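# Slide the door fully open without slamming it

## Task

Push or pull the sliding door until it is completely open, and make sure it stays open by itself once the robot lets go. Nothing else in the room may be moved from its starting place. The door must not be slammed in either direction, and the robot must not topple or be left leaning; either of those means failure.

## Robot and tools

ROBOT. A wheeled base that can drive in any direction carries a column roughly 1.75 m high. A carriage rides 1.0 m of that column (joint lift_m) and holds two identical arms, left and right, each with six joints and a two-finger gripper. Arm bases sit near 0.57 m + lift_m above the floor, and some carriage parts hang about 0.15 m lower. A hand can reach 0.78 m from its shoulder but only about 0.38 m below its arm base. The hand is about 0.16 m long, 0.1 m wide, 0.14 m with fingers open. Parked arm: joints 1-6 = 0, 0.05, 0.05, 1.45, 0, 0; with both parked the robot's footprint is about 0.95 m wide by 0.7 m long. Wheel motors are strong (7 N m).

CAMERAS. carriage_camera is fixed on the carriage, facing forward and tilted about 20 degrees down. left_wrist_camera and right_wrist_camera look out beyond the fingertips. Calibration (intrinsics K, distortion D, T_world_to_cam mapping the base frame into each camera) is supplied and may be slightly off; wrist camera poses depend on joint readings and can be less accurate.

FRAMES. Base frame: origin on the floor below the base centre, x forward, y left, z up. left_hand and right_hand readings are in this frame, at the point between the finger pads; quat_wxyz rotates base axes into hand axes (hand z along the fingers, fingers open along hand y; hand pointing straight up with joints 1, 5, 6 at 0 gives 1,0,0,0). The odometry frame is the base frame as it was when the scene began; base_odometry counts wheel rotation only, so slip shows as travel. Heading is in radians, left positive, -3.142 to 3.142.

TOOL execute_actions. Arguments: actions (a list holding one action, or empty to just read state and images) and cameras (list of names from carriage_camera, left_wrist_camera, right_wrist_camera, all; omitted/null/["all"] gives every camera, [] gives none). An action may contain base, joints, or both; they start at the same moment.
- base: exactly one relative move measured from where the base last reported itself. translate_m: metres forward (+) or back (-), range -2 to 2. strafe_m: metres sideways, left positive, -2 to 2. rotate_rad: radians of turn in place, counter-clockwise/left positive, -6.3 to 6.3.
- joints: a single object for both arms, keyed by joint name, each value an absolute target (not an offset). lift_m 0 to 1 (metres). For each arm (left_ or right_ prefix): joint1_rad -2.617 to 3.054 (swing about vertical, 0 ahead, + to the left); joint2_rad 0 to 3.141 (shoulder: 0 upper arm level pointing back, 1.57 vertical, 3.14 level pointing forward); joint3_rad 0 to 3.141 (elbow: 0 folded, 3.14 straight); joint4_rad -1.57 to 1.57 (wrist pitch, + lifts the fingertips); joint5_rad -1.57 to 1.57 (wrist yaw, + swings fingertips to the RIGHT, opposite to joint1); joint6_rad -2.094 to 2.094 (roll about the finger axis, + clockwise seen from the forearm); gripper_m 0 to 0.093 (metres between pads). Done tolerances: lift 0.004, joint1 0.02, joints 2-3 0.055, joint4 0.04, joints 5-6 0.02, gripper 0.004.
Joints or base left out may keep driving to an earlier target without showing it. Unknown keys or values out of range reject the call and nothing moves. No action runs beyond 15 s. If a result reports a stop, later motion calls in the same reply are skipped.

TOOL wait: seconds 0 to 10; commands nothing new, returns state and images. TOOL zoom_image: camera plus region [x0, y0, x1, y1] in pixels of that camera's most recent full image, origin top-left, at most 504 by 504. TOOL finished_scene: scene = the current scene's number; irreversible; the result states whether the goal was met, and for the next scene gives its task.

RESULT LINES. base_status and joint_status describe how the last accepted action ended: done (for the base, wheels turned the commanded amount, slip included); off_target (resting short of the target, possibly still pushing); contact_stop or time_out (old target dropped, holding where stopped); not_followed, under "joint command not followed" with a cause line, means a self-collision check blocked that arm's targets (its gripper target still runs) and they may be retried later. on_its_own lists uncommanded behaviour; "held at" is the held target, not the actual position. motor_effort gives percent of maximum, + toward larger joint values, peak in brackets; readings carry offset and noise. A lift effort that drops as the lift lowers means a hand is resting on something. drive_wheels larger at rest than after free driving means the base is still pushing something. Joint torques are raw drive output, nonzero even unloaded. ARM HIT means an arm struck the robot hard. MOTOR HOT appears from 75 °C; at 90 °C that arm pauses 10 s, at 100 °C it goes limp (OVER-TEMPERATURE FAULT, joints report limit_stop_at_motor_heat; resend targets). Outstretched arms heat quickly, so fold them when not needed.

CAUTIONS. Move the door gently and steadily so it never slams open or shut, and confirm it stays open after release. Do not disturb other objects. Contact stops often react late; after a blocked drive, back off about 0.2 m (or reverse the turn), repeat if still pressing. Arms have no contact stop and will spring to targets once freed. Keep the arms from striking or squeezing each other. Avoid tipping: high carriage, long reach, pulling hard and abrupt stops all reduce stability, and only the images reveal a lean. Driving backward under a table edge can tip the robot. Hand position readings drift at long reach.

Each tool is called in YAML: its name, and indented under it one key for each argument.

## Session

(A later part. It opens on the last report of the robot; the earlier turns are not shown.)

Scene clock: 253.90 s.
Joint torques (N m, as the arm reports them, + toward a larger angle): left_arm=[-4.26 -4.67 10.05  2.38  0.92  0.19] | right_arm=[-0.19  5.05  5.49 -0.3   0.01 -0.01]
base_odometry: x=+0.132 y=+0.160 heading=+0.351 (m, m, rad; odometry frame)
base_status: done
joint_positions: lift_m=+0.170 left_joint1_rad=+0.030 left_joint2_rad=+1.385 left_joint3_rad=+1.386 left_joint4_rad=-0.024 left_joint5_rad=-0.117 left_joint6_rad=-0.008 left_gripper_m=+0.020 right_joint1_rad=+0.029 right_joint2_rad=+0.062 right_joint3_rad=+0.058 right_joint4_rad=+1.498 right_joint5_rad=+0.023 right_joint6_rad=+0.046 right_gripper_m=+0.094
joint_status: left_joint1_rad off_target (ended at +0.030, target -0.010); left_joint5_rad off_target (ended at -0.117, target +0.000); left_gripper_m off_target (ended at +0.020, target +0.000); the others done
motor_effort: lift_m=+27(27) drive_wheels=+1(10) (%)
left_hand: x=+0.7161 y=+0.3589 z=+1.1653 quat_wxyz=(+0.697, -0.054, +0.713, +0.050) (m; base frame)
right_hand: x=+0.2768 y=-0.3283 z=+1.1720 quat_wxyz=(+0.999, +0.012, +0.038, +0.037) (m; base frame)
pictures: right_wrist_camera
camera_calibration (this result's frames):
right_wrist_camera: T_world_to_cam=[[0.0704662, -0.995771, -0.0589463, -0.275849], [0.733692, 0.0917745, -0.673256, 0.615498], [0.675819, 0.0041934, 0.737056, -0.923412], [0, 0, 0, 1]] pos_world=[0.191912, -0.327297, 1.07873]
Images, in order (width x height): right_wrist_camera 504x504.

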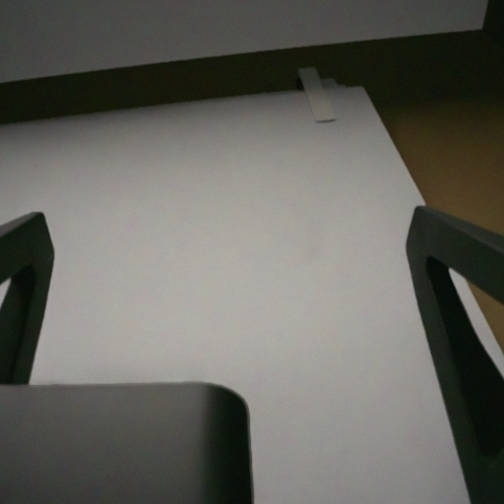

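The hanger is now against the rail stop, and the rise in joint 1 torque agrees with that. I'll release the handle and back away.

execute_actions:
  actions:
    - {"joints": {"left_gripper_m": 0.093}}
  cameras: ["left_wrist_camera"]

execute_actions:
  actions:
    - {"base": {"translate_m": -0.25}}

Scene clock: 261.30 s.
Joint torques (N m, as the arm reports them, + toward a larger angle): left_arm=[-1.84 -2.86 10.01  2.3   0.08  0.05] | right_arm=[-0.18  5.03  5.5  -0.31  0.01  0.  ]
base_odometry: x=+0.132 y=+0.160 heading=+0.351 (m, m, rad; odometry frame)
base_status: not commanded
joint_positions: lift_m=+0.170 left_joint1_rad=+0.005 left_joint2_rad=+1.366 left_joint3_rad=+1.386 left_joint4_rad=-0.018 left_joint5_rad=-0.018 left_joint6_rad=+0.004 left_gripper_m=+0.093 right_joint1_rad=+0.029 right_joint2_rad=+0.062 right_joint3_rad=+0.058 right_joint4_rad=+1.498 right_joint5_rad=+0.023 right_joint6_rad=+0.046 right_gripper_m=+0.094
joint_status: all done
on_its_own: left_joint1_rad moved -0.025 to your old target -0.010; left_joint5_rad moved +0.099 to your old target +0.000
motor_effort: lift_m=+27(27) drive_wheels=+2(1) (%)
left_hand: x=+0.7121 y=+0.3305 z=+1.1750 quat_wxyz=(+0.707, -0.007, +0.707, +0.010) (m; base frame)
right_hand: x=+0.2768 y=-0.3283 z=+1.1720 quat_wxyz=(+0.999, +0.012, +0.038, +0.037) (m; base frame)
pictures: left_wrist_camera
camera_calibration (this result's frames):
left_wrist_camera: T_world_to_cam=[[0.00860224, -0.99994, -0.00684858, 0.33462], [-0.615208, 0.000107026, -0.788365, 1.3709], [0.788318, 0.010995, -0.615169, 0.275159], [0, 0, 0, 1]] pos_world=[0.623598, 0.331428, 1.25233]
Images, in order (width x height): left_wrist_camera 504x504.

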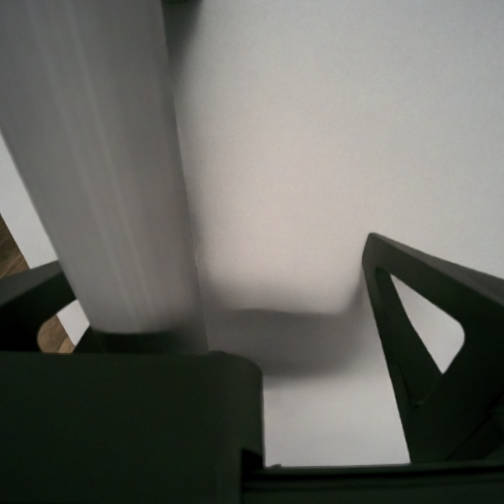

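Scene clock: 263.67 s.
Joint torques (N m, as the arm reports them, + toward a larger angle): left_arm=[-1.35 -5.43 10.21  2.23  0.01  0.06] | right_arm=[-0.19  5.07  5.57 -0.31  0.01  0.  ]
base_odometry: x=-0.102 y=+0.074 heading=+0.351 (m, m, rad; odometry frame)
base_status: done
joint_positions: lift_m=+0.170 left_joint1_rad=+0.001 left_joint2_rad=+1.392 left_joint3_rad=+1.386 left_joint4_rad=-0.009 left_joint5_rad=-0.010 left_joint6_rad=+0.004 left_gripper_m=+0.093 right_joint1_rad=+0.029 right_joint2_rad=+0.062 right_joint3_rad=+0.058 right_joint4_rad=+1.499 right_joint5_rad=+0.023 right_joint6_rad=+0.046 right_gripper_m=+0.094
joint_status: not commanded
motor_effort: lift_m=+27(27) drive_wheels=-3(11) (%)
left_hand: x=+0.7204 y=+0.3271 z=+1.1659 quat_wxyz=(+0.702, -0.002, +0.713, +0.005) (m; base frame)
right_hand: x=+0.2766 y=-0.3283 z=+1.1720 quat_wxyz=(+0.999, +0.012, +0.038, +0.037) (m; base frame)
pictures: carriage_camera, left_wrist_camera, right_wrist_camera
camera_calibration (this result's frames):
carriage_camera: T_world_to_cam=[[-0.0480079, -0.998829, 0.00591163, 0.00185425], [-0.310664, 0.00930637, -0.950474, 1.15649], [0.949307, -0.0474668, -0.310747, 0.17438], [0, 0, 0, 1]] pos_world=[0.193827, -0.000633349, 1.15339]
left_wrist_camera: T_world_to_cam=[[-0.00409786, -0.999969, -0.00677681, 0.340104], [-0.628006, 0.00784723, -0.778169, 1.36368], [0.778198, 0.00106705, -0.628018, 0.288564], [0, 0, 0, 1]] pos_world=[0.63323, 0.329084, 1.2447]
right_wrist_camera: T_world_to_cam=[[0.0705111, -0.99577, -0.0589146, -0.27589], [0.734205, 0.0917894, -0.672694, 0.614849], [0.675256, 0.00417706, 0.737571, -0.92375], [0, 0, 0, 1]] pos_world=[0.191796, -0.327301, 1.07868]
Images, in order (width x height): carriage_camera 504x504, left_wrist_camera 504x504, right_wrist_camera 504x504.

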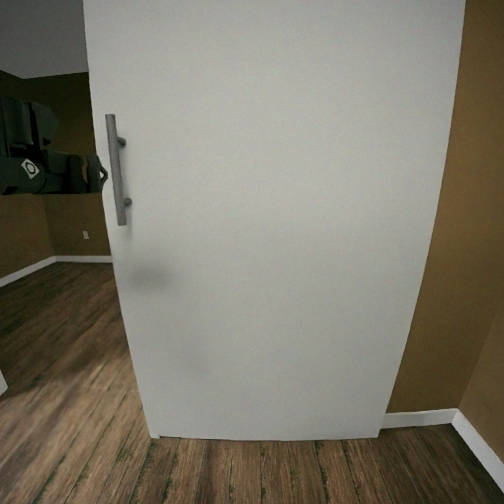

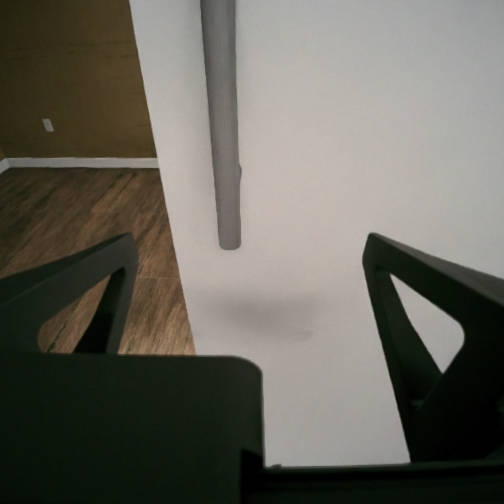

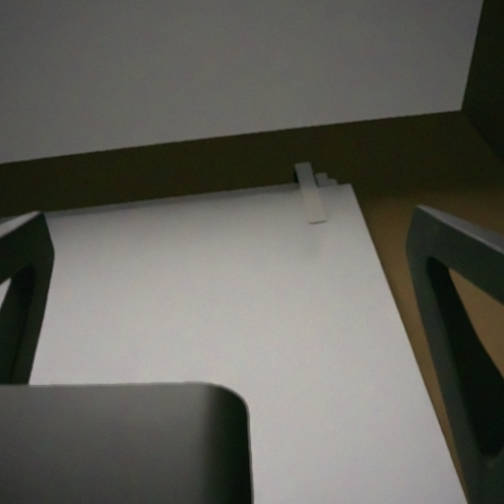

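The door is fully open, with its hanger at the end stop. I'll park the arm and finish scene 1.

execute_actions:
  actions:
    - {"joints": {"left_joint1_rad": 0.0, "left_joint2_rad": 0.05, "left_joint3_rad": 0.05, "left_joint4_rad": 1.45, "left_joint5_rad": 0.0, "left_joint6_rad": 0.0}}
  cameras: ["carriage_camera"]

finished_scene:
  scene: 1

Scene clock: 270.93 s.
Joint torques (N m, as the arm reports them, + toward a larger angle): left_arm=[-0.41  2.99  4.85 -0.2  -0.01 -0.02] | right_arm=[-0.17  5.05  5.53 -0.32  0.01  0.  ]
base_odometry: x=-0.102 y=+0.074 heading=+0.351 (m, m, rad; odometry frame)
base_status: not commanded
joint_positions: lift_m=+0.170 left_joint1_rad=+0.001 left_joint2_rad=+0.061 left_joint3_rad=+0.066 left_joint4_rad=+1.451 left_joint5_rad=-0.009 left_joint6_rad=+0.000 left_gripper_m=+0.093 right_joint1_rad=+0.029 right_joint2_rad=+0.062 right_joint3_rad=+0.058 right_joint4_rad=+1.499 right_joint5_rad=+0.023 right_joint6_rad=+0.046 right_gripper_m=+0.094
joint_status: all done
motor_effort: lift_m=+27(27) drive_wheels=-2(3) (%)
left_hand: x=+0.2854 y=+0.3265 z=+1.1731 quat_wxyz=(+0.998, -0.005, +0.057, +0.001) (m; base frame)
right_hand: x=+0.2766 y=-0.3283 z=+1.1720 quat_wxyz=(+0.999, +0.012, +0.038, +0.037) (m; base frame)
pictures: carriage_camera
camera_calibration (this result's frames):
carriage_camera: T_world_to_cam=[[-0.0480079, -0.998829, 0.00591163, 0.00185426], [-0.310664, 0.00930637, -0.950474, 1.15648], [0.949307, -0.0474668, -0.310747, 0.174379], [0, 0, 0, 1]] pos_world=[0.193827, -0.000633349, 1.15339]
Images, in order (width x height): carriage_camera 504x504.

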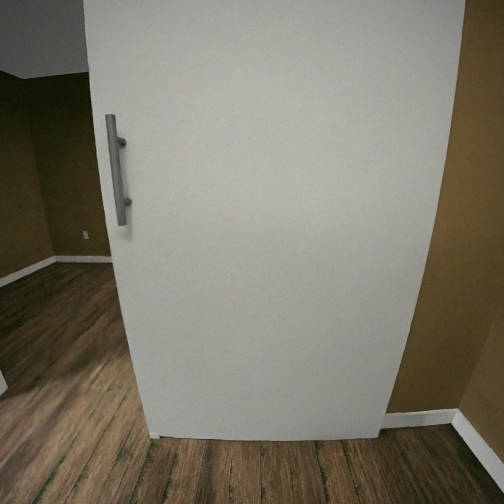

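The scene is finished: the task was done.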